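## Task

Scene 1: press the green button to launch the pen carriage, which travels once and never pauses. A key pushed all the way down while the carriage moves makes its pen ink the lane of the matching colour; a key only partly down may or may not ink. At the end, every printed box needs ink along its centre line, and no ink may lie outside any box. On the sheet's border ruler the pens begin at 86 mm and travel at 7.69 mm/s. Arm bases (metres) and facing (degrees counter-clockwise from +x): arm1 x=+1.03 y=+0.12 z=+0.74 facing -174; arm2 x=+0.38 y=+0.65 z=+0.72 facing -113; arm3 x=-0.52 y=+0.65 z=+0.82 facing -64; arm4 x=-0.30 y=-0.65 z=+0.78 facing +81. Anything that stays right only because a robot is holding it does not count.

## Robot and tools

Setup: four identical i2rt Big YAM arms, arm1 to arm4. Each has six joints, a two-finger gripper and a wrist camera (armN_cam_wrist). A fixed room camera, cam_sheet, looks down at the sheet. The hand reaches roughly 1.0 m from the joint-1 axis. Arms move independently and do not wait for one another.

Frame: one shared scene frame, origin on the floor, +z up. Base positions and facings are given in the task. The hand point is midway between the fingertips; the hand z axis runs along the fingers and the fingers open along its y axis. No hand pose is ever printed; all control is by joint angles.

execute_actions: argument "actions" is a list holding exactly one action or none (an empty list just reports state and images). The action is an object keyed by arm name ("arm1".."arm4"); each value is {"joints": {...}} where the keys are joint names and the values are absolute targets, not offsets. Names, units and ranges: joint1_rad -2.879..2.879 (tolerance ±0.045; rotation about the base, positive counter-clockwise from above, 0 = extended toward the base's facing); joint2_rad 0..3.141 (±0.14; shoulder, 0 = upper arm back and about level, positive raises it up then forward); joint3_rad 0..3.019 (±0.09; elbow, 0 = folded, positive opens); joint4_rad -1.692..1.57 (±0.055; hand pitch, positive tips fingers up); joint5_rad -1.57..1.57 (±0.03; hand yaw, positive toward the arm's right); joint6_rad -2.094..2.094 (±0.035; hand roll, positive clockwise viewed from behind the hand); gripper_m 0..0.093 (±0.003; fingertip gap in metres, about 50-62 N per pad). Every motion in the action starts at once; joints finish at different times and each at its own speed, so the hand can sweep wide between postures. One action is capped at 15 s. An unknown key or out-of-range number rejects the whole call and nothing moves. A joint or arm you omit may still be driving toward an earlier target. Optional "cameras": list of names from arm1_cam_wrist, arm2_cam_wrist, arm3_cam_wrist, arm4_cam_wrist, cam_sheet, all; omitted/null/["all"] gives every camera, [] gives none. The "pictures" line lists image order.

wait: {"seconds": 0..10}; commands nothing, time passes, returns state and images.

zoom_image: {"camera": name, "region": [x0, y0, x1, y1]} in pixels of that camera's latest full image, origin top-left, at most 504x504. Wrist images are 504x504 fisheye; cam_sheet is 672x504. Use it to read the ruler, boxes and ink.

finished_scene: {"scene": 1 or 2}; ends that scene irreversibly and reports success; the next scene's task arrives in its result. Replying without any tool call ends everything.

Result lines: joint_positions gives current angles. joint_status tells how each commanded joint of the last accepted action ended: reached; "off_target" (resting away from target, maybe still pushing); "contact_stop" or "time_out" (target dropped, holds where it stopped; after time_out a joint may keep a target close to its position and keep pushing); "not_followed" with a "joint command not followed" line and often a "cause:" line, meaning a self/inter-arm clearance check refused that arm's joint targets (the gripper part still runs; withheld targets may be retried on later actions). on_its_own lists what the robot does uncommanded; "held at" is a held target, not the actual position. To stop a joint pushing, command its reported position. Tiny target changes may not move a joint. A reported stop cancels the rest of your execute_actions, wait and finished_scene calls in that reply.

The carriage starts the instant the green button goes down, so keys must be pressed and released on schedule. Convert box positions on the ruler to times with (position_mm - start_mm) / speed_mm_per_s, and pre-position arms over keys before pressing the button. Hold keys fully down across each box's middle line and lift before leaving it; partial presses are unreliable, and any stray ink fails the task.

Avoid: two arms pressing hard on each other (fails the run) and hard hits between them; the clearance check can react late and ignores fingers, gripper housings and wrist cameras, and no state line reports arm-to-arm contact. Arms do not stop on contact and can push very hard; avoid slams, drops and hard pushes. Sustained load heats motors: MOTOR HOT appears at 85 °C; at 100 °C an OVER-TEMPERATURE FAULT drops the arm and its joints show "limit_stop_at_motor_heat" (resend targets afterward). Some heat carries into scene 2. Camera calibration is given per camera (K, distortion, T_world_to_cam) and may be a little off; wrist camera poses depend on reported joint angles.

Each tool is called as name(argument=value, ...), one argument or row to a line, values as JSON.

## Session

execute_actions(
  actions=[],
)

Scene clock: 0.00 s.
Motor temperatures (°C, as the motors report them): arm1=[24 25 23 22 23 22] | arm2=[25 25 24 23 23 25] | arm3=[24 24 22 23 22 23] | arm4=[24 22 23 25 25 26]
arm1.joint_positions: joint1_rad=-0.571 joint2_rad=+0.341 joint3_rad=+1.553 joint4_rad=-1.602 joint5_rad=+0.077 joint6_rad=+0.411 gripper_m=+0.094
arm1.joint_status: not commanded
arm1.hand: x=+0.9931 y=+0.1540 z=+1.3213 quat_wxyz=(+0.048, -0.742, +0.373, +0.556) (m; scene frame)
arm2.joint_positions: joint1_rad=-0.492 joint2_rad=+0.541 joint3_rad=+1.577 joint4_rad=-1.345 joint5_rad=-0.052 joint6_rad=-0.178 gripper_m=+0.095
arm2.joint_status: not commanded
arm2.hand: x=+0.2632 y=+0.5440 z=+1.3623 quat_wxyz=(-0.163, -0.728, -0.346, +0.569) (m; scene frame)
arm3.joint_positions: joint1_rad=+0.078 joint2_rad=+0.635 joint3_rad=+1.535 joint4_rad=-1.468 joint5_rad=-0.174 joint6_rad=+0.723 gripper_m=+0.095
arm3.joint_status: not commanded
arm3.hand: x=-0.3920 y=+0.4958 z=+1.3997 quat_wxyz=(-0.486, -0.648, -0.587, +0.005) (m; scene frame)
arm4.joint_positions: joint1_rad=+0.421 joint2_rad=+0.625 joint3_rad=+1.311 joint4_rad=-1.419 joint5_rad=+0.069 joint6_rad=-0.383 gripper_m=+0.094
arm4.joint_status: not commanded
arm4.hand: x=-0.3501 y=-0.4225 z=+1.2664 quat_wxyz=(-0.324, +0.813, -0.417, -0.247) (m; scene frame)
pictures: arm1_cam_wrist, arm2_cam_wrist, arm3_cam_wrist, arm4_cam_wrist, cam_sheet
Images, in order (width x height): arm1_cam_wrist 504x504, arm2_cam_wrist 504x504, arm3_cam_wrist 504x504, arm4_cam_wrist 504x504, cam_sheet 672x504.

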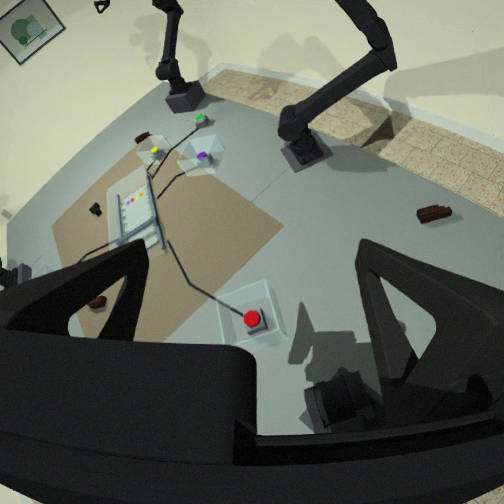

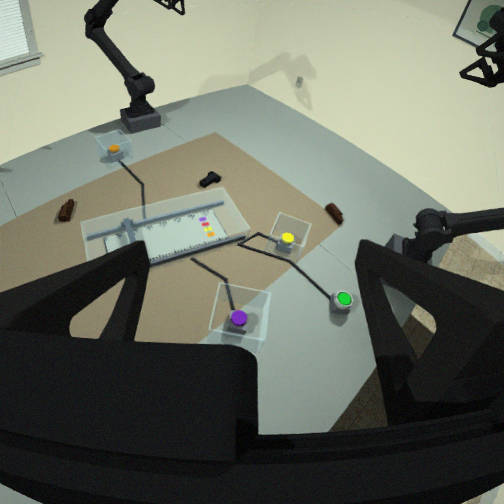

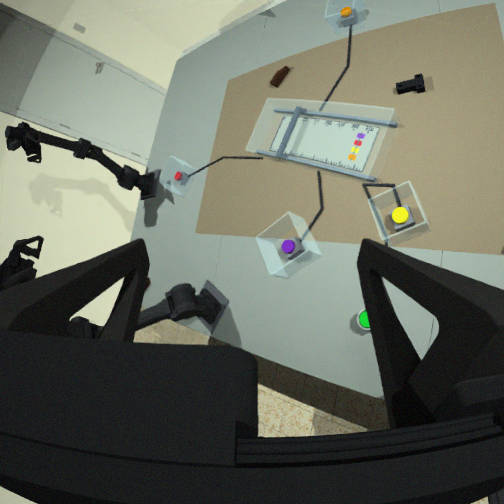

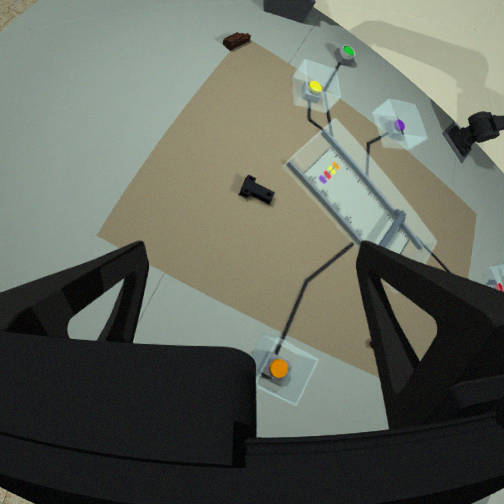

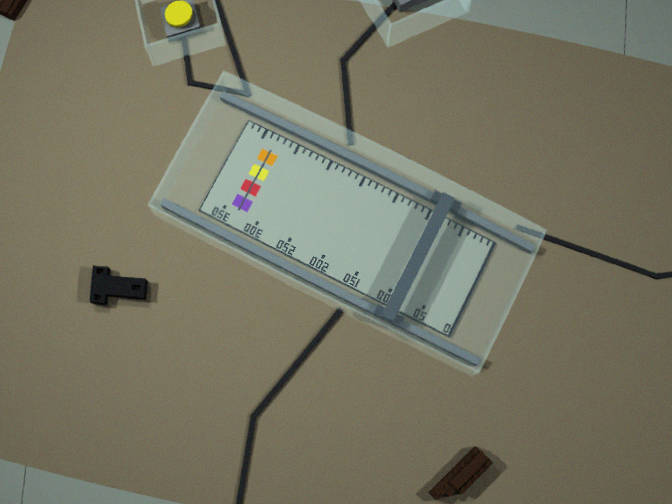

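zoom_image(
  camera="cam_sheet",
  region=[190, 100, 350, 260],
)

zoom_image(
  camera="cam_sheet",
  region=[330, 160, 520, 350],
)

zoom_image(
  camera="arm2_cam_wrist",
  region=[190, 190, 390, 360],
)

Region (190, 100, 350, 260) of cam_sheet's 672x504 image, scaled by 3.150, with more detail than that image has.

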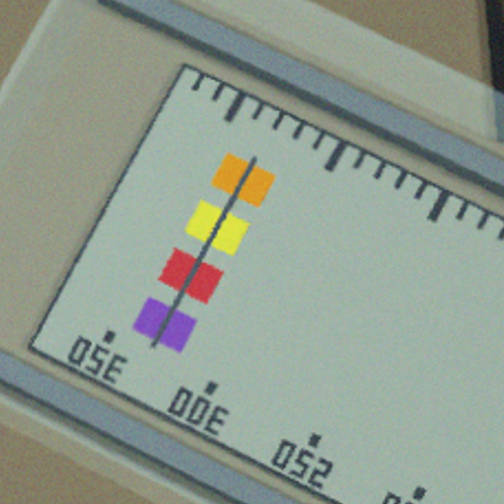

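Region (330, 160, 520, 350) of cam_sheet's 672x504 image, scaled by 2.653, with more detail than that image has.

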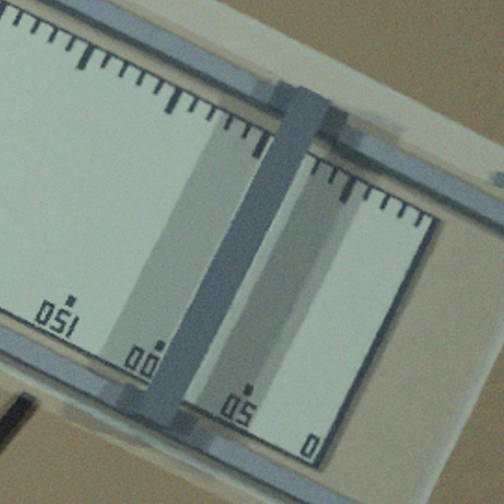

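Region (190, 190, 390, 360) of arm2_cam_wrist's 504x504 image, scaled by 2.520, with more detail than that image has; it fills the top 428 rows of this view, and the rest is white.

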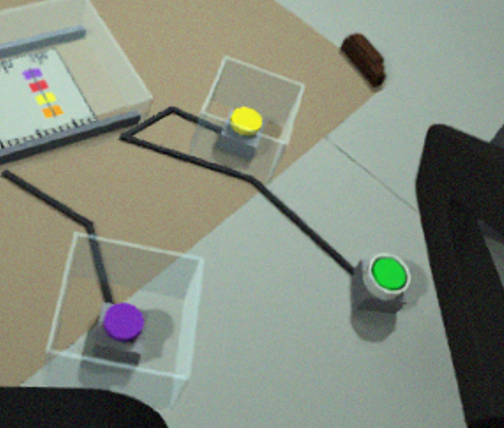

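execute_actions(
  actions=[
    {"arm1":{"joints":{"joint1_rad":-0.012,"joint2_rad":1.3,"joint3_rad":1.2,"joint4_rad":-1.47,"joint5_rad":0,"joint6_rad":0}},"arm2":{"joints":{"joint1_rad":-0.586,"joint2_rad":1.6,"joint3_rad":1.4,"joint4_rad":-1.37,"joint5_rad":0,"joint6_rad":0}},"arm3":{"joints":{"joint1_rad":0.134,"joint2_rad":1.6,"joint3_rad":1.2,"joint4_rad":-1.17,"joint5_rad":0,"joint6_rad":0}},"arm4":{"joints":{"joint1_rad":-0.761,"joint2_rad":1.4,"joint3_rad":1.1,"joint4_rad":-1.27,"joint5_rad":0,"joint6_rad":0}}},
  ],
)

Scene clock: 39.17 s.
Motor temperatures (°C, as the motors report them): arm1=[24 26 24 22 23 22] | arm2=[25 25 26 23 23 25] | arm3=[24 25 25 23 22 23] | arm4=[24 22 27 26 25 26]
arm1.joint_positions: joint1_rad=-0.011 joint2_rad=+1.294 joint3_rad=+1.185 joint4_rad=-1.477 joint5_rad=+0.002 joint6_rad=+0.008 gripper_m=+0.094
arm1.joint_status: all done
arm1.hand: x=+0.6720 y=+0.0882 z=+0.9617 quat_wxyz=(+0.002, -0.999, -0.041, -0.007) (m; scene frame)
arm2.joint_positions: joint1_rad=-0.581 joint2_rad=+1.586 joint3_rad=+1.401 joint4_rad=-1.355 joint5_rad=-0.003 joint6_rad=-0.008 gripper_m=+0.095
arm2.joint_status: all done
arm2.hand: x=-0.0190 y=+0.3880 z=+0.9189 quat_wxyz=(-0.005, -0.957, -0.290, +0.018) (m; scene frame)
arm3.joint_positions: joint1_rad=+0.127 joint2_rad=+1.586 joint3_rad=+1.191 joint4_rad=-1.179 joint5_rad=-0.003 joint6_rad=+0.012 gripper_m=+0.095
arm3.joint_status: all done
arm3.hand: x=-0.2766 y=+0.2751 z=+0.9376 quat_wxyz=(+0.001, -0.483, -0.875, +0.002) (m; scene frame)
arm4.joint_positions: joint1_rad=-0.764 joint2_rad=+1.410 joint3_rad=+1.089 joint4_rad=-1.271 joint5_rad=+0.001 joint6_rad=-0.007 gripper_m=+0.094
arm4.joint_status: all done
arm4.hand: x=+0.0053 y=-0.4146 z=+0.9300 quat_wxyz=(+0.011, +0.327, -0.945, +0.004) (m; scene frame)
pictures: arm1_cam_wrist, arm2_cam_wrist, arm3_cam_wrist, arm4_cam_wrist, cam_sheet
camera_calibration (this result's frames):
arm1_cam_wrist: T_world_to_cam=[[-0.0869064, 0.99603, -0.0192607, -0.00436979], [0.800684, 0.0813395, 0.593539, -1.11558], [0.59275, 0.0361606, -0.804575, 0.499666], [0, 0, 0, 1]] pos_world=[0.596668, 0.0770247, 1.06407]
arm2_cam_wrist: T_world_to_cam=[[-0.578421, 0.815669, -0.0106318, -0.316019], [0.676111, 0.486666, 0.553199, -0.67608], [0.456402, 0.312794, -0.832981, 0.774385], [0, 0, 0, 1]] pos_world=[-0.079117, 0.344569, 1.0157]
arm3_cam_wrist: T_world_to_cam=[[-0.852793, -0.522243, -0.00241639, -0.0877614], [-0.418352, 0.68036, 0.60174, -0.860803], [-0.312611, 0.514171, -0.798688, 0.641414], [0, 0, 0, 1]] pos_world=[-0.234448, 0.210027, 1.03006]
arm4_cam_wrist: T_world_to_cam=[[0.604065, -0.796896, -0.00783693, -0.326394], [-0.627114, -0.481388, 0.612368, -0.759648], [-0.491766, -0.364995, -0.790534, 0.707687], [0, 0, 0, 1]] pos_world=[0.0687946, -0.367486, 1.02208]
Images, in order (width x height): arm1_cam_wrist 504x504, arm2_cam_wrist 504x504, arm3_cam_wrist 504x504, arm4_cam_wrist 504x504, cam_sheet 672x504.

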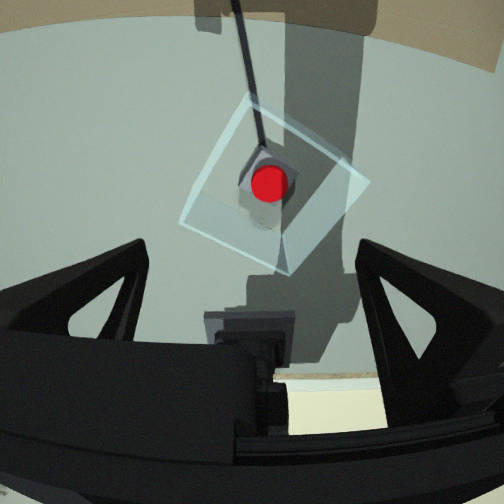

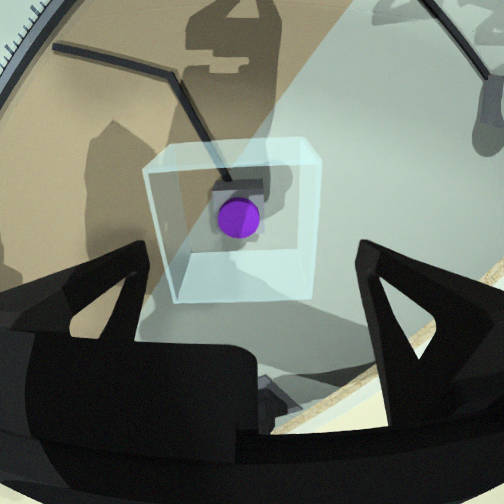

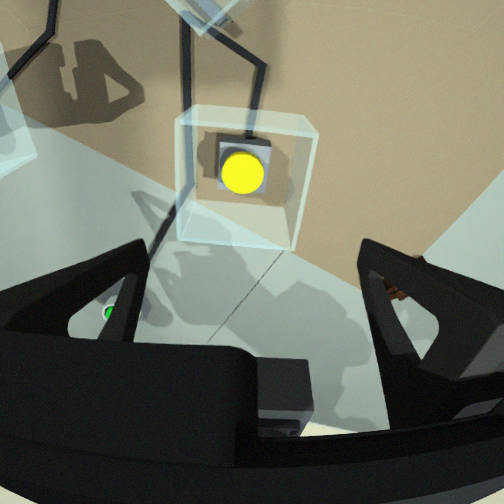

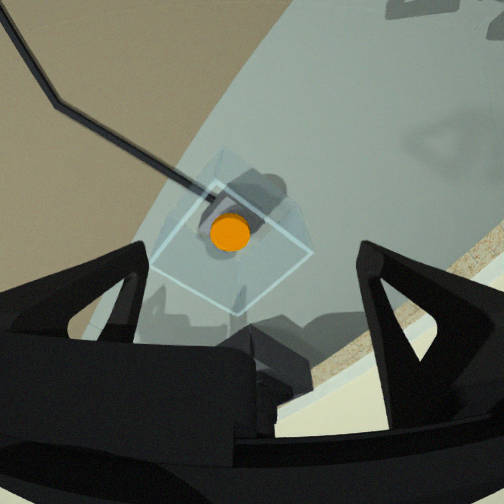

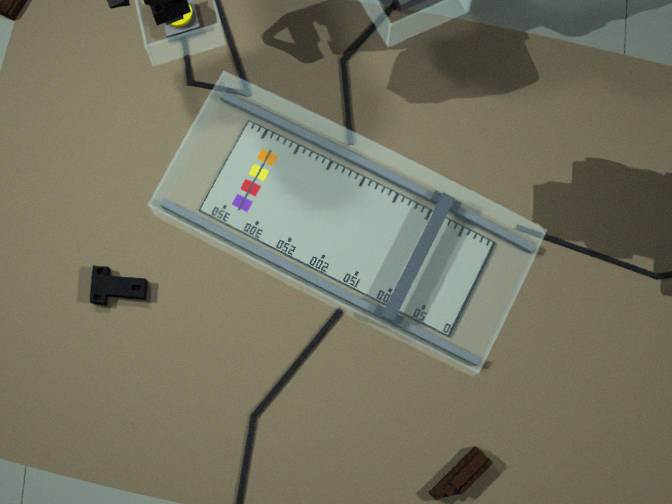

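execute_actions(
  actions=[
    {"arm1":{"joints":{"joint1_rad":-0.033,"joint2_rad":1.196,"joint3_rad":0.80,"joint4_rad":-1.175,"gripper_m":0}},"arm2":{"joints":{"joint1_rad":-0.554,"joint2_rad":1.507,"joint3_rad":1.12,"joint4_rad":-1.184,"gripper_m":0}},"arm3":{"joints":{"joint1_rad":0.157,"joint2_rad":1.658,"joint3_rad":0.985,"joint4_rad":-0.898,"gripper_m":0}},"arm4":{"joints":{"joint1_rad":-0.689,"joint2_rad":1.232,"joint3_rad":0.709,"joint4_rad":-1.048,"gripper_m":0}}},
  ],
)

Scene clock: 69.10 s.
Motor temperatures (°C, as the motors report them): arm1=[24 26 26 22 23 22] | arm2=[25 26 28 23 23 25] | arm3=[24 25 26 23 22 23] | arm4=[24 23 27 25 25 26]
arm1.joint_positions: joint1_rad=-0.027 joint2_rad=+1.191 joint3_rad=+0.789 joint4_rad=-1.188 joint5_rad=+0.002 joint6_rad=+0.007 gripper_m=+0.000
arm1.joint_status: all done
arm1.hand: x=+0.7395 y=+0.0989 z=+0.8482 quat_wxyz=(+0.002, -0.999, -0.034, -0.009) (m; scene frame)
arm2.joint_positions: joint1_rad=-0.558 joint2_rad=+1.513 joint3_rad=+1.125 joint4_rad=-1.200 joint5_rad=-0.003 joint6_rad=-0.007 gripper_m=+0.001
arm2.joint_status: all done
arm2.hand: x=+0.0375 y=+0.4136 z=+0.8483 quat_wxyz=(+0.002, -0.954, -0.300, -0.006) (m; scene frame)
arm3.joint_positions: joint1_rad=+0.153 joint2_rad=+1.657 joint3_rad=+0.978 joint4_rad=-0.910 joint5_rad=-0.003 joint6_rad=+0.011 gripper_m=+0.001
arm3.joint_status: all done
arm3.hand: x=-0.2859 y=+0.3074 z=+0.8383 quat_wxyz=(+0.008, -0.472, -0.882, -0.001) (m; scene frame)
arm4.joint_positions: joint1_rad=-0.686 joint2_rad=+1.235 joint3_rad=+0.692 joint4_rad=-1.057 joint5_rad=+0.000 joint6_rad=-0.007 gripper_m=+0.001
arm4.joint_status: all done
arm4.hand: x=-0.0912 y=-0.4615 z=+0.8489 quat_wxyz=(+0.014, +0.363, -0.932, +0.005) (m; scene frame)
pictures: arm1_cam_wrist, arm2_cam_wrist, arm3_cam_wrist, arm4_cam_wrist, cam_sheet
camera_calibration (this result's frames):
arm1_cam_wrist: T_world_to_cam=[[-0.0720035, 0.997218, -0.0192716, -0.0225466], [0.799545, 0.0692601, 0.596599, -1.10367], [0.596274, 0.0275488, -0.802308, 0.364212], [0, 0, 0, 1]] pos_world=[0.663639, 0.0888905, 0.950223]
arm2_cam_wrist: T_world_to_cam=[[-0.596364, 0.802626, -0.0119106, -0.297753], [0.641942, 0.485777, 0.593237, -0.720044], [0.481933, 0.34614, -0.804939, 0.643211], [0, 0, 0, 1]] pos_world=[-0.0253274, 0.366125, 0.941357]
arm3_cam_wrist: T_world_to_cam=[[-0.838622, -0.544713, -0.001222, -0.069083], [-0.430577, 0.661525, 0.613993, -0.834927], [-0.333642, 0.515434, -0.78931, 0.528294], [0, 0, 0, 1]] pos_world=[-0.241174, 0.242394, 0.929543]
arm4_cam_wrist: T_world_to_cam=[[0.663569, -0.74807, -0.00820691, -0.277831], [-0.584891, -0.5256, 0.617776, -0.814177], [-0.466453, -0.405137, -0.786311, 0.559145], [0, 0, 0, 1]] pos_world=[-0.0310303, -0.409238, 0.940361]
Images, in order (width x height): arm1_cam_wrist 504x504, arm2_cam_wrist 504x504, arm3_cam_wrist 504x504, arm4_cam_wrist 504x504, cam_sheet 672x504.

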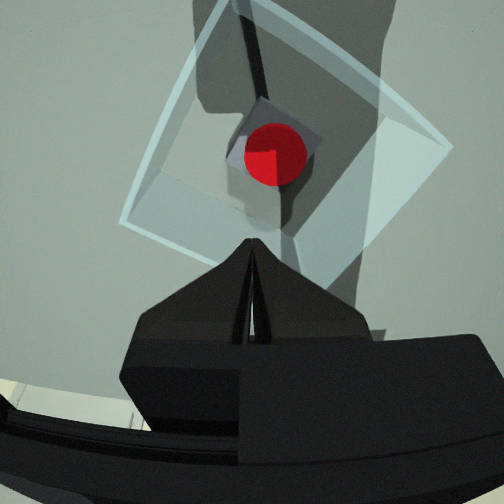

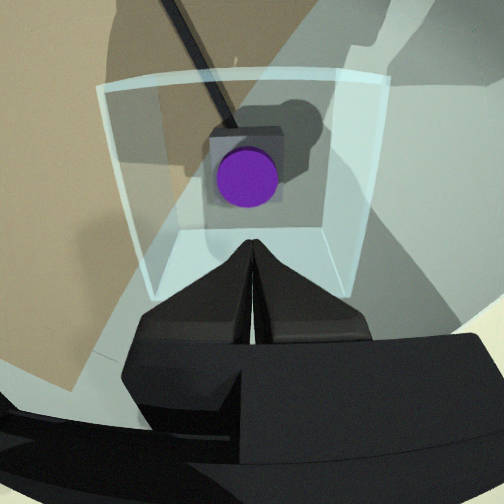

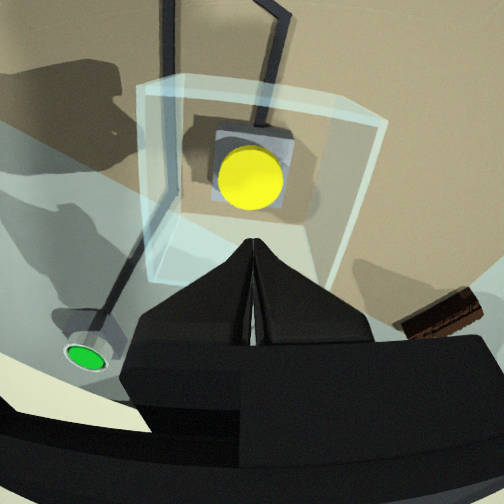

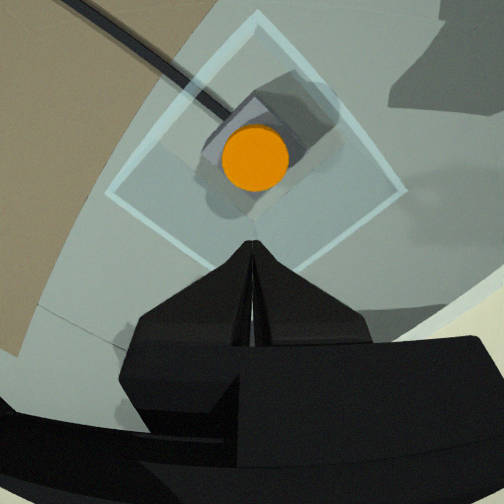

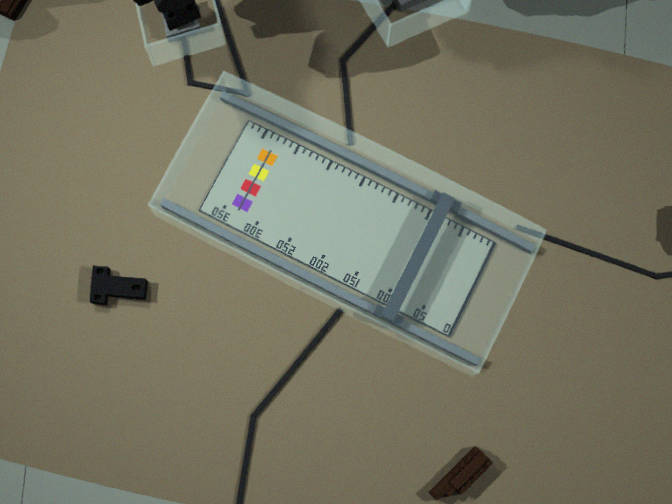

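execute_actions(
  actions=[
    {"arm1":{"joints":{"joint1_rad":-0.078,"joint2_rad":1.346,"joint3_rad":0.719,"joint4_rad":-0.944}},"arm2":{"joints":{"joint2_rad":1.585,"joint3_rad":1.006,"joint4_rad":-0.992}},"arm3":{"joints":{"joint2_rad":1.777,"joint3_rad":0.939,"joint4_rad":-0.733}},"arm4":{"joints":{"joint2_rad":1.41,"joint3_rad":0.656,"joint4_rad":-0.817}}},
  ],
  cameras=["arm1_cam_wrist","arm2_cam_wrist","arm3_cam_wrist","arm4_cam_wrist"],
)

Scene clock: 81.17 s.
Motor temperatures (°C, as the motors report them): arm1=[24 26 26 22 23 22] | arm2=[25 26 28 23 23 25] | arm3=[24 25 25 23 22 23] | arm4=[24 22 27 25 25 26]
arm1.joint_positions: joint1_rad=-0.075 joint2_rad=+1.353 joint3_rad=+0.711 joint4_rad=-0.957 joint5_rad=+0.002 joint6_rad=+0.007 gripper_m=+0.000
arm1.joint_status: all done
arm1.hand: x=+0.7252 y=+0.1128 z=+0.7761 quat_wxyz=(+0.002, -1.000, -0.009, -0.014) (m; scene frame)
arm2.joint_positions: joint1_rad=-0.558 joint2_rad=+1.574 joint3_rad=+1.009 joint4_rad=-1.008 joint5_rad=-0.003 joint6_rad=-0.007 gripper_m=+0.001
arm2.joint_status: all done
arm2.hand: x=+0.0402 y=+0.4157 z=+0.7847 quat_wxyz=(+0.000, -0.954, -0.300, +0.002) (m; scene frame)
arm3.joint_positions: joint1_rad=+0.153 joint2_rad=+1.777 joint3_rad=+0.938 joint4_rad=-0.745 joint5_rad=-0.003 joint6_rad=+0.011 gripper_m=+0.001
arm3.joint_status: all done
arm3.hand: x=-0.2845 y=+0.3046 z=+0.7794 quat_wxyz=(+0.006, -0.472, -0.882, +0.000) (m; scene frame)
arm4.joint_positions: joint1_rad=-0.686 joint2_rad=+1.422 joint3_rad=+0.649 joint4_rad=-0.826 joint5_rad=+0.000 joint6_rad=-0.007 gripper_m=+0.001
arm4.joint_status: all done
arm4.hand: x=-0.0778 y=-0.4494 z=+0.7840 quat_wxyz=(+0.014, +0.363, -0.932, +0.005) (m; scene frame)
pictures: arm1_cam_wrist, arm2_cam_wrist, arm3_cam_wrist, arm4_cam_wrist
camera_calibration (this result's frames):
arm1_cam_wrist: T_world_to_cam=[[-0.0230483, 0.999549, -0.0192748, -0.0745766], [0.796033, 0.0300125, 0.604509, -1.04938], [0.604814, -0.00141046, -0.796365, 0.307026], [0, 0, 0, 1]] pos_world=[0.64793, 0.106471, 0.877428]
arm2_cam_wrist: T_world_to_cam=[[-0.596553, 0.802494, -0.011349, -0.298962], [0.649479, 0.491016, 0.580587, -0.677629], [0.47149, 0.33898, -0.814119, 0.600585], [0, 0, 0, 1]] pos_world=[-0.0214112, 0.369056, 0.878977]
arm3_cam_wrist: T_world_to_cam=[[-0.838598, -0.544749, -0.00133629, -0.0694181], [-0.432314, 0.664015, 0.610073, -0.794519], [-0.331449, 0.512183, -0.792344, 0.487652], [0, 0, 0, 1]] pos_world=[-0.240063, 0.23999, 0.87101]
arm4_cam_wrist: T_world_to_cam=[[0.663569, -0.74807, -0.00820691, -0.278165], [-0.584891, -0.5256, 0.617776, -0.759908], [-0.466453, -0.405137, -0.786311, 0.519276], [0, 0, 0, 1]] pos_world=[-0.0176635, -0.397117, 0.875482]
Images, in order (width x height): arm1_cam_wrist 504x504, arm2_cam_wrist 504x504, arm3_cam_wrist 504x504, arm4_cam_wrist 504x504.

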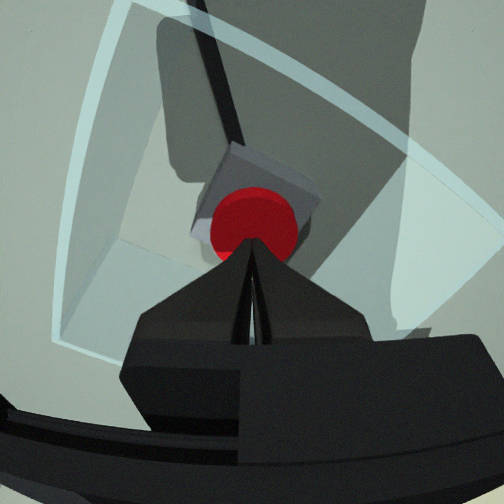

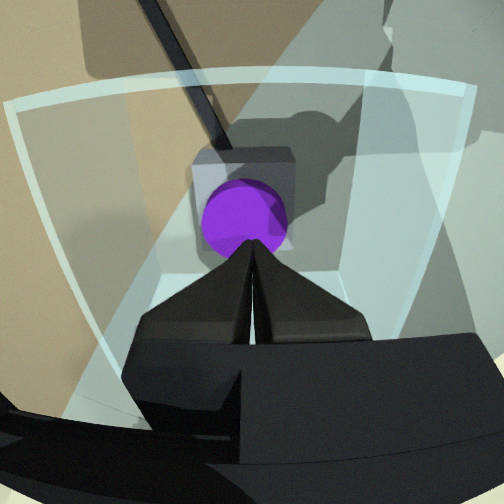

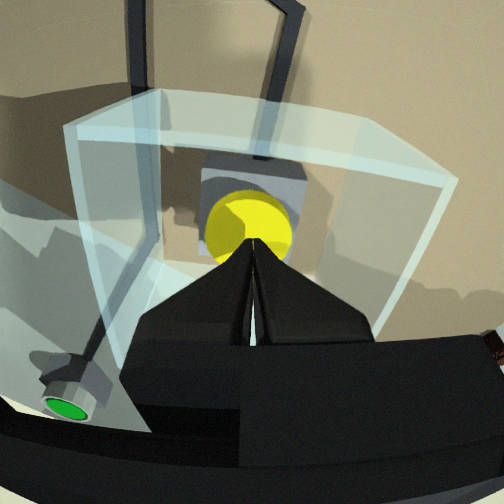

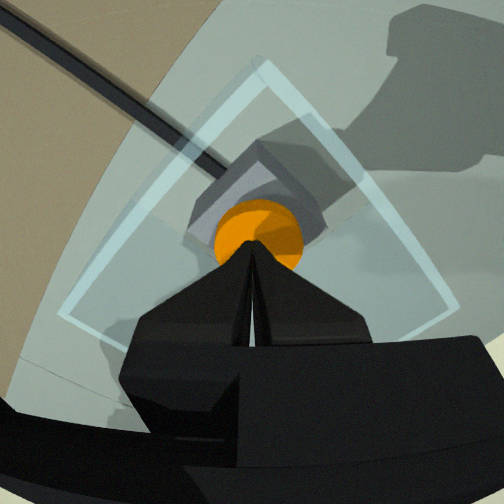

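execute_actions(
  actions=[
    {"arm1":{"joints":{"joint2_rad":1.417,"joint3_rad":0.671,"joint4_rad":-0.825}},"arm2":{"joints":{"joint2_rad":1.656,"joint3_rad":0.958,"joint4_rad":-0.873}},"arm3":{"joints":{"joint2_rad":1.858,"joint3_rad":0.917,"joint4_rad":-0.63}},"arm4":{"joints":{"joint2_rad":1.514,"joint3_rad":0.603,"joint4_rad":-0.66}}},
  ],
)

Scene clock: 87.20 s.
Motor temperatures (°C, as the motors report them): arm1=[24 26 26 22 23 22] | arm2=[25 26 27 23 23 25] | arm3=[24 26 25 23 22 23] | arm4=[24 22 26 25 25 26]
arm1.joint_positions: joint1_rad=-0.075 joint2_rad=+1.374 joint3_rad=+0.686 joint4_rad=-0.859 joint5_rad=+0.002 joint6_rad=+0.007 gripper_m=+0.000
arm1.joint_status: all done
arm1.hand: x=+0.7149 y=+0.1126 z=+0.7627 quat_wxyz=(+0.001, -1.000, -0.009, +0.012) (m; scene frame)
arm2.joint_positions: joint1_rad=-0.558 joint2_rad=+1.598 joint3_rad=+0.978 joint4_rad=-0.903 joint5_rad=-0.002 joint6_rad=-0.007 gripper_m=+0.001
arm2.joint_status: all done
arm2.hand: x=+0.0323 y=+0.4104 z=+0.7661 quat_wxyz=(-0.007, -0.953, -0.300, +0.026) (m; scene frame)
arm3.joint_positions: joint1_rad=+0.153 joint2_rad=+1.806 joint3_rad=+0.926 joint4_rad=-0.659 joint5_rad=-0.003 joint6_rad=+0.011 gripper_m=+0.001
arm3.joint_status: all done
arm3.hand: x=-0.2792 y=+0.2967 z=+0.7650 quat_wxyz=(-0.014, -0.472, -0.882, +0.010) (m; scene frame)
arm4.joint_positions: joint1_rad=-0.686 joint2_rad=+1.437 joint3_rad=+0.625 joint4_rad=-0.698 joint5_rad=+0.000 joint6_rad=-0.007 gripper_m=+0.001
arm4.joint_status: all done
arm4.hand: x=-0.0651 y=-0.4379 z=+0.7738 quat_wxyz=(-0.028, +0.363, -0.931, -0.011) (m; scene frame)
pictures: arm1_cam_wrist, arm2_cam_wrist, arm3_cam_wrist, arm4_cam_wrist, cam_sheet
camera_calibration (this result's frames):
arm1_cam_wrist: T_world_to_cam=[[-0.0240927, 0.999521, -0.0194093, -0.0739585], [0.826727, 0.0308362, 0.561758, -1.02247], [0.562087, -0.00251187, -0.827074, 0.356643], [0, 0, 0, 1]] pos_world=[0.643055, 0.106348, 0.867914]
arm2_cam_wrist: T_world_to_cam=[[-0.597077, 0.802136, -0.00877041, -0.301518], [0.672703, 0.506628, 0.539258, -0.634529], [0.437001, 0.316079, -0.842095, 0.622861], [0, 0, 0, 1]] pos_world=[-0.0253718, 0.366455, 0.864039]
arm3_cam_wrist: T_world_to_cam=[[-0.838367, -0.545101, -0.00236345, -0.0683701], [-0.447569, 0.685875, 0.573809, -0.761158], [-0.311163, 0.482121, -0.818985, 0.517062], [0, 0, 0, 1]] pos_world=[-0.237099, 0.235505, 0.860065]
arm4_cam_wrist: T_world_to_cam=[[0.664135, -0.747557, -0.00910867, -0.27711], [-0.623548, -0.560603, 0.544896, -0.701591], [-0.412447, -0.356205, -0.838454, 0.587109], [0, 0, 0, 1]] pos_world=[-0.0112857, -0.391339, 0.872033]
Images, in order (width x height): arm1_cam_wrist 504x504, arm2_cam_wrist 504x504, arm3_cam_wrist 504x504, arm4_cam_wrist 504x504, cam_sheet 672x504.

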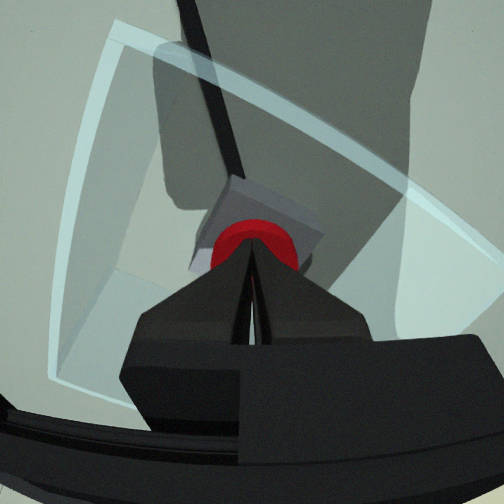

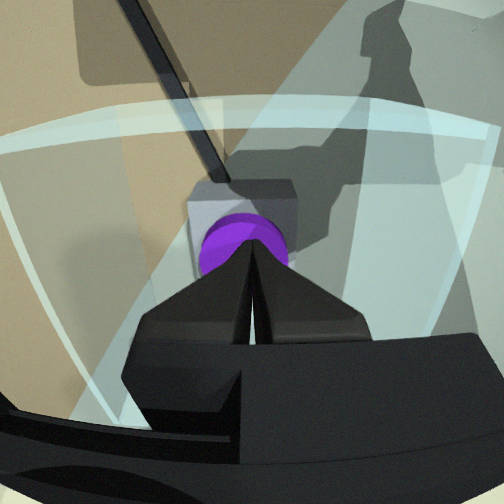

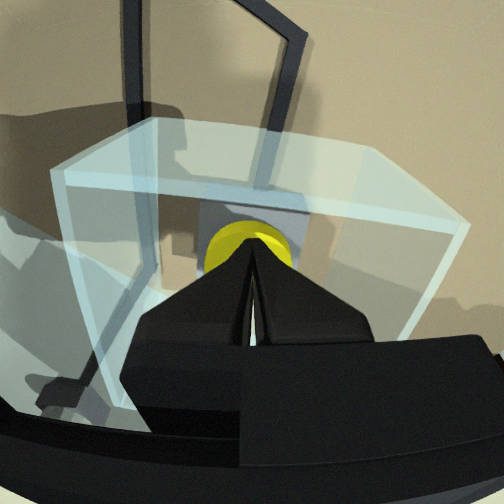

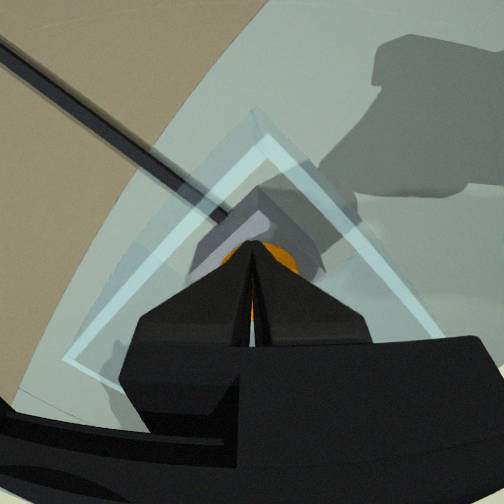

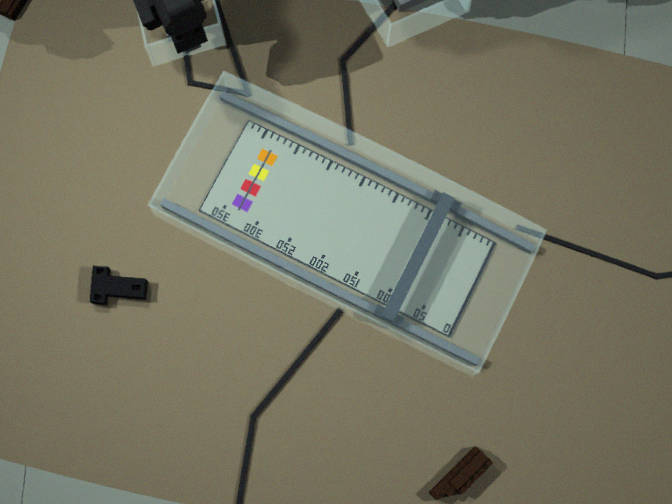

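execute_actions(
  actions=[],
  cameras=["arm1_cam_wrist","arm4_cam_wrist"],
)

Scene clock: 89.93 s.
Motor temperatures (°C, as the motors report them): arm1=[24 26 26 22 23 22] | arm2=[25 26 27 23 23 25] | arm3=[24 25 25 23 22 23] | arm4=[24 22 26 25 25 26]
arm1.joint_positions: joint1_rad=-0.075 joint2_rad=+1.374 joint3_rad=+0.686 joint4_rad=-0.859 joint5_rad=+0.002 joint6_rad=+0.007 gripper_m=+0.000
arm1.joint_status: all done
arm1.hand: x=+0.7149 y=+0.1126 z=+0.7627 quat_wxyz=(+0.001, -1.000, -0.009, +0.012) (m; scene frame)
arm2.joint_positions: joint1_rad=-0.558 joint2_rad=+1.598 joint3_rad=+0.978 joint4_rad=-0.903 joint5_rad=-0.002 joint6_rad=-0.007 gripper_m=+0.001
arm2.joint_status: all done
arm2.hand: x=+0.0323 y=+0.4104 z=+0.7661 quat_wxyz=(-0.007, -0.953, -0.300, +0.026) (m; scene frame)
arm3.joint_positions: joint1_rad=+0.153 joint2_rad=+1.806 joint3_rad=+0.926 joint4_rad=-0.659 joint5_rad=-0.003 joint6_rad=+0.011 gripper_m=+0.001
arm3.joint_status: all done
arm3.hand: x=-0.2792 y=+0.2967 z=+0.7650 quat_wxyz=(-0.014, -0.472, -0.882, +0.010) (m; scene frame)
arm4.joint_positions: joint1_rad=-0.686 joint2_rad=+1.437 joint3_rad=+0.625 joint4_rad=-0.698 joint5_rad=+0.000 joint6_rad=-0.007 gripper_m=+0.001
arm4.joint_status: all done
arm4.hand: x=-0.0651 y=-0.4379 z=+0.7738 quat_wxyz=(-0.028, +0.363, -0.931, -0.011) (m; scene frame)
pictures: arm1_cam_wrist, arm4_cam_wrist
camera_calibration (this result's frames):
arm1_cam_wrist: T_world_to_cam=[[-0.0240927, 0.999521, -0.0194093, -0.0739585], [0.826727, 0.0308362, 0.561758, -1.02247], [0.562087, -0.00251187, -0.827074, 0.356643], [0, 0, 0, 1]] pos_world=[0.643055, 0.106348, 0.867914]
arm4_cam_wrist: T_world_to_cam=[[0.664135, -0.747557, -0.00910867, -0.27711], [-0.623548, -0.560603, 0.544896, -0.701591], [-0.412447, -0.356205, -0.838454, 0.587109], [0, 0, 0, 1]] pos_world=[-0.0112857, -0.391339, 0.872033]
Images, in order (width x height): arm1_cam_wrist 504x504, arm4_cam_wrist 504x504.

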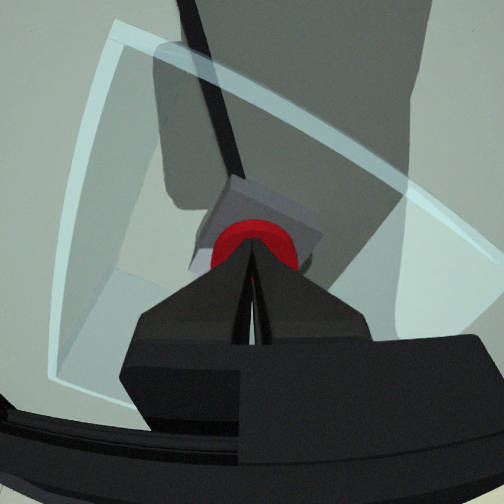

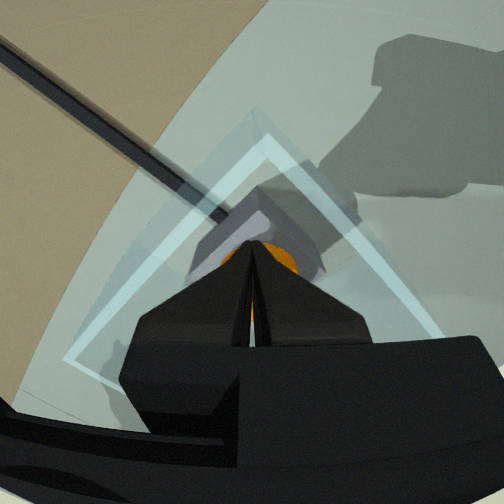

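execute_actions(
  actions=[
    {"arm1":{"joints":{"joint2_rad":1.30,"joint3_rad":0.712,"joint4_rad":-0.96}},"arm2":{"joints":{"joint2_rad":1.56,"joint3_rad":1.009,"joint4_rad":-1.01}},"arm3":{"joints":{"joint2_rad":1.745,"joint3_rad":0.938,"joint4_rad":-0.755}},"arm4":{"joints":{"joint2_rad":1.37,"joint3_rad":0.65,"joint4_rad":-0.85}}},
  ],
  cameras=["arm1_cam_wrist","arm2_cam_wrist","arm3_cam_wrist","arm4_cam_wrist"],
)

execute_actions(
  actions=[
    {"arm1":{"joints":{"joint2_rad":1.40}},"arm2":{"joints":{"joint2_rad":1.63}},"arm3":{"joints":{"joint2_rad":1.82}},"arm4":{"joints":{"joint2_rad":1.46}}},
  ],
  cameras=[],
)

execute_actions(
  actions=[
    {"arm1":{"joints":{"joint2_rad":1.46}},"arm2":{"joints":{"joint2_rad":1.69}},"arm3":{"joints":{"joint2_rad":1.88}},"arm4":{"joints":{"joint2_rad":1.52}}},
  ],
  cameras=["arm1_cam_wrist","arm2_cam_wrist","arm3_cam_wrist","arm4_cam_wrist"],
)

Scene clock: 98.93 s.
Motor temperatures (°C, as the motors report them): arm1=[24 26 26 22 23 22] | arm2=[25 26 27 23 23 25] | arm3=[24 25 25 23 22 23] | arm4=[24 22 25 26 25 26]
arm1.joint_positions: joint1_rad=-0.075 joint2_rad=+1.301 joint3_rad=+0.687 joint4_rad=-0.948 joint5_rad=+0.002 joint6_rad=+0.007 gripper_m=+0.000
arm1.joint_status: all done
arm1.hand: x=+0.7293 y=+0.1129 z=+0.7837 quat_wxyz=(+0.001, -1.000, -0.009, +0.005) (m; scene frame)
arm2.joint_positions: joint1_rad=-0.558 joint2_rad=+1.574 joint3_rad=+0.982 joint4_rad=-0.995 joint5_rad=-0.002 joint6_rad=-0.007 gripper_m=+0.001
arm2.joint_status: all done
arm2.hand: x=+0.0479 y=+0.4211 z=+0.7760 quat_wxyz=(+0.002, -0.954, -0.300, -0.006) (m; scene frame)
arm3.joint_positions: joint1_rad=+0.153 joint2_rad=+1.753 joint3_rad=+0.926 joint4_rad=-0.745 joint5_rad=-0.003 joint6_rad=+0.011 gripper_m=+0.001
arm3.joint_status: all done
arm3.hand: x=-0.2857 y=+0.3065 z=+0.7859 quat_wxyz=(+0.000, -0.472, -0.882, +0.003) (m; scene frame)
arm4.joint_positions: joint1_rad=-0.686 joint2_rad=+1.373 joint3_rad=+0.632 joint4_rad=-0.843 joint5_rad=+0.000 joint6_rad=-0.007 gripper_m=+0.001
arm4.joint_status: all done
arm4.hand: x=-0.0828 y=-0.4539 z=+0.7929 quat_wxyz=(+0.007, +0.363, -0.932, +0.003) (m; scene frame)
pictures: arm1_cam_wrist, arm2_cam_wrist, arm3_cam_wrist, arm4_cam_wrist
camera_calibration (this result's frames):
arm1_cam_wrist: T_world_to_cam=[[-0.0238045, 0.999529, -0.0193777, -0.0738062], [0.8185, 0.0306152, 0.57369, -1.04956], [0.574013, -0.00220428, -0.818843, 0.350666], [0, 0, 0, 1]] pos_world=[0.656025, 0.106677, 0.887835]
arm2_cam_wrist: T_world_to_cam=[[-0.596381, 0.802624, -0.0111346, -0.29911], [0.64238, 0.485539, 0.592958, -0.687162], [0.481329, 0.346476, -0.805157, 0.577358], [0, 0, 0, 1]] pos_world=[-0.0148626, 0.373676, 0.868991]
arm3_cam_wrist: T_world_to_cam=[[-0.838538, -0.544841, -0.0016167, -0.0691458], [-0.436541, 0.670077, 0.600358, -0.795624], [-0.326016, 0.504128, -0.79973, 0.501272], [0, 0, 0, 1]] pos_world=[-0.241881, 0.24275, 0.878429]
arm4_cam_wrist: T_world_to_cam=[[0.663663, -0.747984, -0.00836911, -0.277988], [-0.591982, -0.532021, 0.605402, -0.764347], [-0.457284, -0.396829, -0.795876, 0.534274], [0, 0, 0, 1]] pos_world=[-0.0236743, -0.402564, 0.885626]
Images, in order (width x height): arm1_cam_wrist 504x504, arm2_cam_wrist 504x504, arm3_cam_wrist 504x504, arm4_cam_wrist 504x504.

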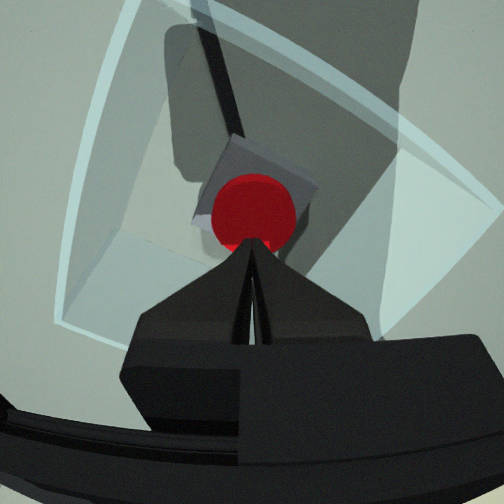

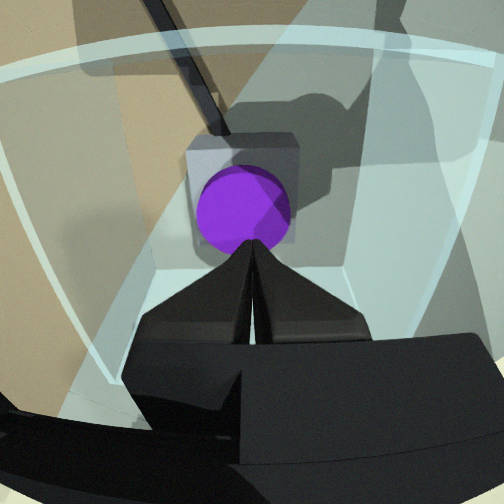

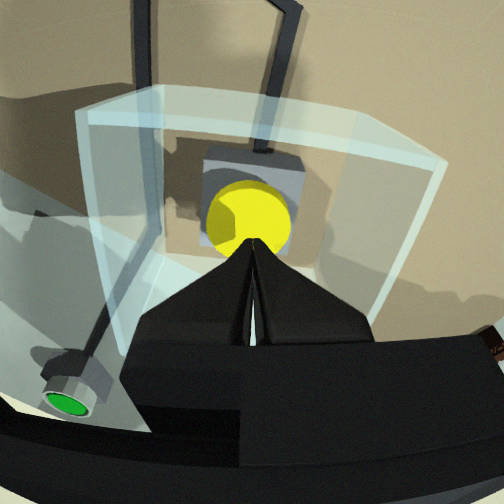

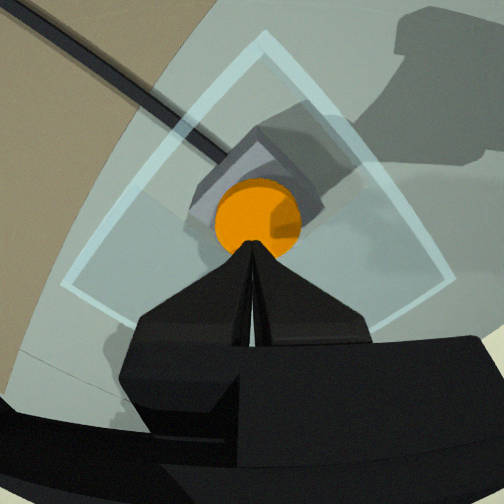

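Scene clock: 99.70 s.
Motor temperatures (°C, as the motors report them): arm1=[24 26 26 22 23 22] | arm2=[25 26 27 23 23 25] | arm3=[24 25 25 23 22 23] | arm4=[24 22 25 25 25 26]
arm1.joint_positions: joint1_rad=-0.075 joint2_rad=+1.379 joint3_rad=+0.697 joint4_rad=-0.952 joint5_rad=+0.002 joint6_rad=+0.007 gripper_m=+0.000
arm1.joint_status: all done
arm1.hand: x=+0.7328 y=+0.1130 z=+0.7648 quat_wxyz=(+0.002, -0.999, -0.009, -0.031) (m; scene frame)
arm2.joint_positions: joint1_rad=-0.558 joint2_rad=+1.593 joint3_rad=+0.982 joint4_rad=-0.996 joint5_rad=-0.002 joint6_rad=-0.007 gripper_m=+0.001
arm2.joint_status: all done
arm2.hand: x=+0.0493 y=+0.4221 z=+0.7687 quat_wxyz=(+0.005, -0.954, -0.300, -0.015) (m; scene frame)
arm3.joint_positions: joint1_rad=+0.153 joint2_rad=+1.801 joint3_rad=+0.926 joint4_rad=-0.746 joint5_rad=-0.003 joint6_rad=+0.011 gripper_m=+0.001
arm3.joint_status: all done
arm3.hand: x=-0.2907 y=+0.3135 z=+0.7674 quat_wxyz=(+0.022, -0.472, -0.881, -0.009) (m; scene frame)
arm4.joint_positions: joint1_rad=-0.686 joint2_rad=+1.444 joint3_rad=+0.639 joint4_rad=-0.846 joint5_rad=+0.000 joint6_rad=-0.007 gripper_m=+0.001
arm4.joint_status: all done
arm4.hand: x=-0.0874 y=-0.4581 z=+0.7758 quat_wxyz=(+0.038, +0.363, -0.931, +0.015) (m; scene frame)
pictures: none
No camera images: the call's "cameras" was empty. Leave "cameras" out to get every camera's image.

Scene clock: 100.33 s.
Motor temperatures (°C, as the motors report them): arm1=[24 26 26 22 23 22] | arm2=[25 26 27 23 23 25] | arm3=[24 25 25 23 22 23] | arm4=[24 22 25 25 25 26]
arm1.joint_positions: joint1_rad=-0.075 joint2_rad=+1.401 joint3_rad=+0.712 joint4_rad=-0.969 joint5_rad=+0.002 joint6_rad=+0.007 gripper_m=+0.000
arm1.joint_status: all done
arm1.hand: x=+0.7320 y=+0.1130 z=+0.7634 quat_wxyz=(+0.002, -0.999, -0.009, -0.043) (m; scene frame)
arm2.joint_positions: joint1_rad=-0.558 joint2_rad=+1.612 joint3_rad=+0.996 joint4_rad=-1.008 joint5_rad=-0.002 joint6_rad=-0.007 gripper_m=+0.001
arm2.joint_status: all done
arm2.hand: x=+0.0474 y=+0.4208 z=+0.7662 quat_wxyz=(+0.007, -0.954, -0.300, -0.022) (m; scene frame)
arm3.joint_positions: joint1_rad=+0.153 joint2_rad=+1.809 joint3_rad=+0.931 joint4_rad=-0.750 joint5_rad=-0.003 joint6_rad=+0.011 gripper_m=+0.001
arm3.joint_status: all done
arm3.hand: x=-0.2908 y=+0.3136 z=+0.7652 quat_wxyz=(+0.025, -0.472, -0.881, -0.011) (m; scene frame)
arm4.joint_positions: joint1_rad=-0.686 joint2_rad=+1.461 joint3_rad=+0.652 joint4_rad=-0.864 joint5_rad=+0.000 joint6_rad=-0.007 gripper_m=+0.001
arm4.joint_status: all done
arm4.hand: x=-0.0876 y=-0.4583 z=+0.7749 quat_wxyz=(+0.048, +0.362, -0.931, +0.019) (m; scene frame)
pictures: arm1_cam_wrist, arm2_cam_wrist, arm3_cam_wrist, arm4_cam_wrist
camera_calibration (this result's frames):
arm1_cam_wrist: T_world_to_cam=[[-0.0219004, 0.999578, -0.0190617, -0.0758558], [0.759427, 0.029033, 0.649944, -1.05494], [0.650223, -0.000241905, -0.759743, 0.231411], [0, 0, 0, 1]] pos_world=[0.649018, 0.106508, 0.860017]
arm2_cam_wrist: T_world_to_cam=[[-0.595954, 0.802923, -0.0123822, -0.298458], [0.62489, 0.473387, 0.62082, -0.69634], [0.504332, 0.362243, -0.783856, 0.5458], [0, 0, 0, 1]] pos_world=[-0.0179955, 0.371565, 0.856435]
arm3_cam_wrist: T_world_to_cam=[[-0.8388, -0.544439, -0.000300201, -0.0707444], [-0.416301, 0.641027, 0.644808, -0.809202], [-0.350866, 0.54099, -0.764344, 0.433598], [0, 0, 0, 1]] pos_world=[-0.244077, 0.245632, 0.853177]
arm4_cam_wrist: T_world_to_cam=[[0.663149, -0.748451, -0.00741338, -0.279203], [-0.549437, -0.493495, 0.674227, -0.79061], [-0.508284, -0.443039, -0.738487, 0.445833], [0, 0, 0, 1]] pos_world=[-0.0226276, -0.40161, 0.860222]
Images, in order (width x height): arm1_cam_wrist 504x504, arm2_cam_wrist 504x504, arm3_cam_wrist 504x504, arm4_cam_wrist 504x504.

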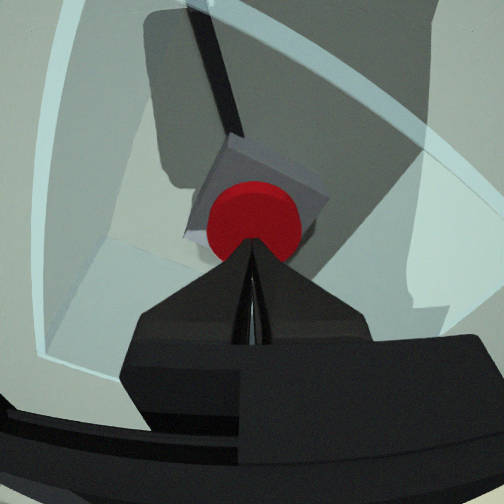

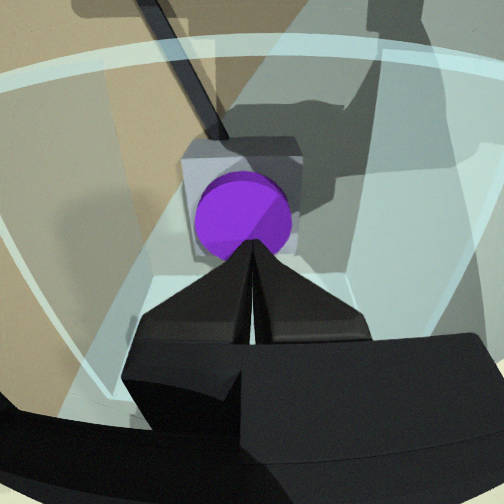

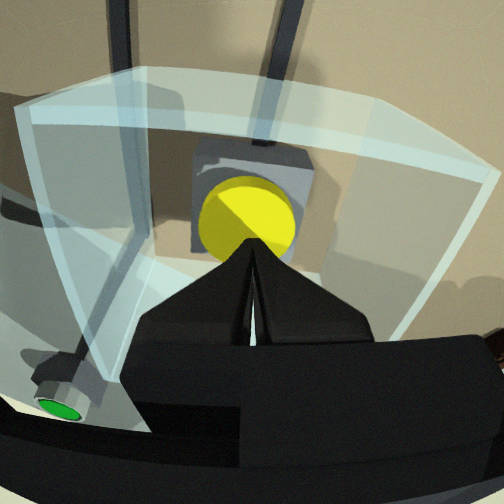

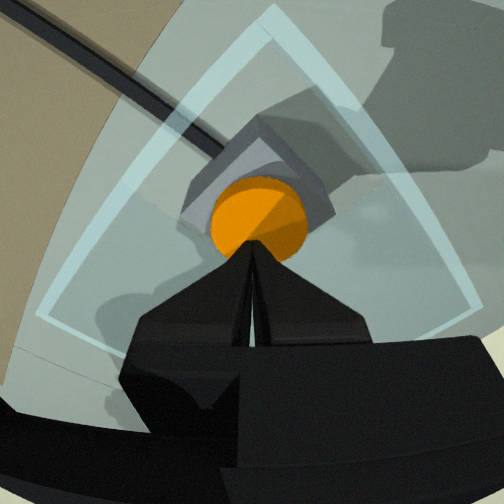

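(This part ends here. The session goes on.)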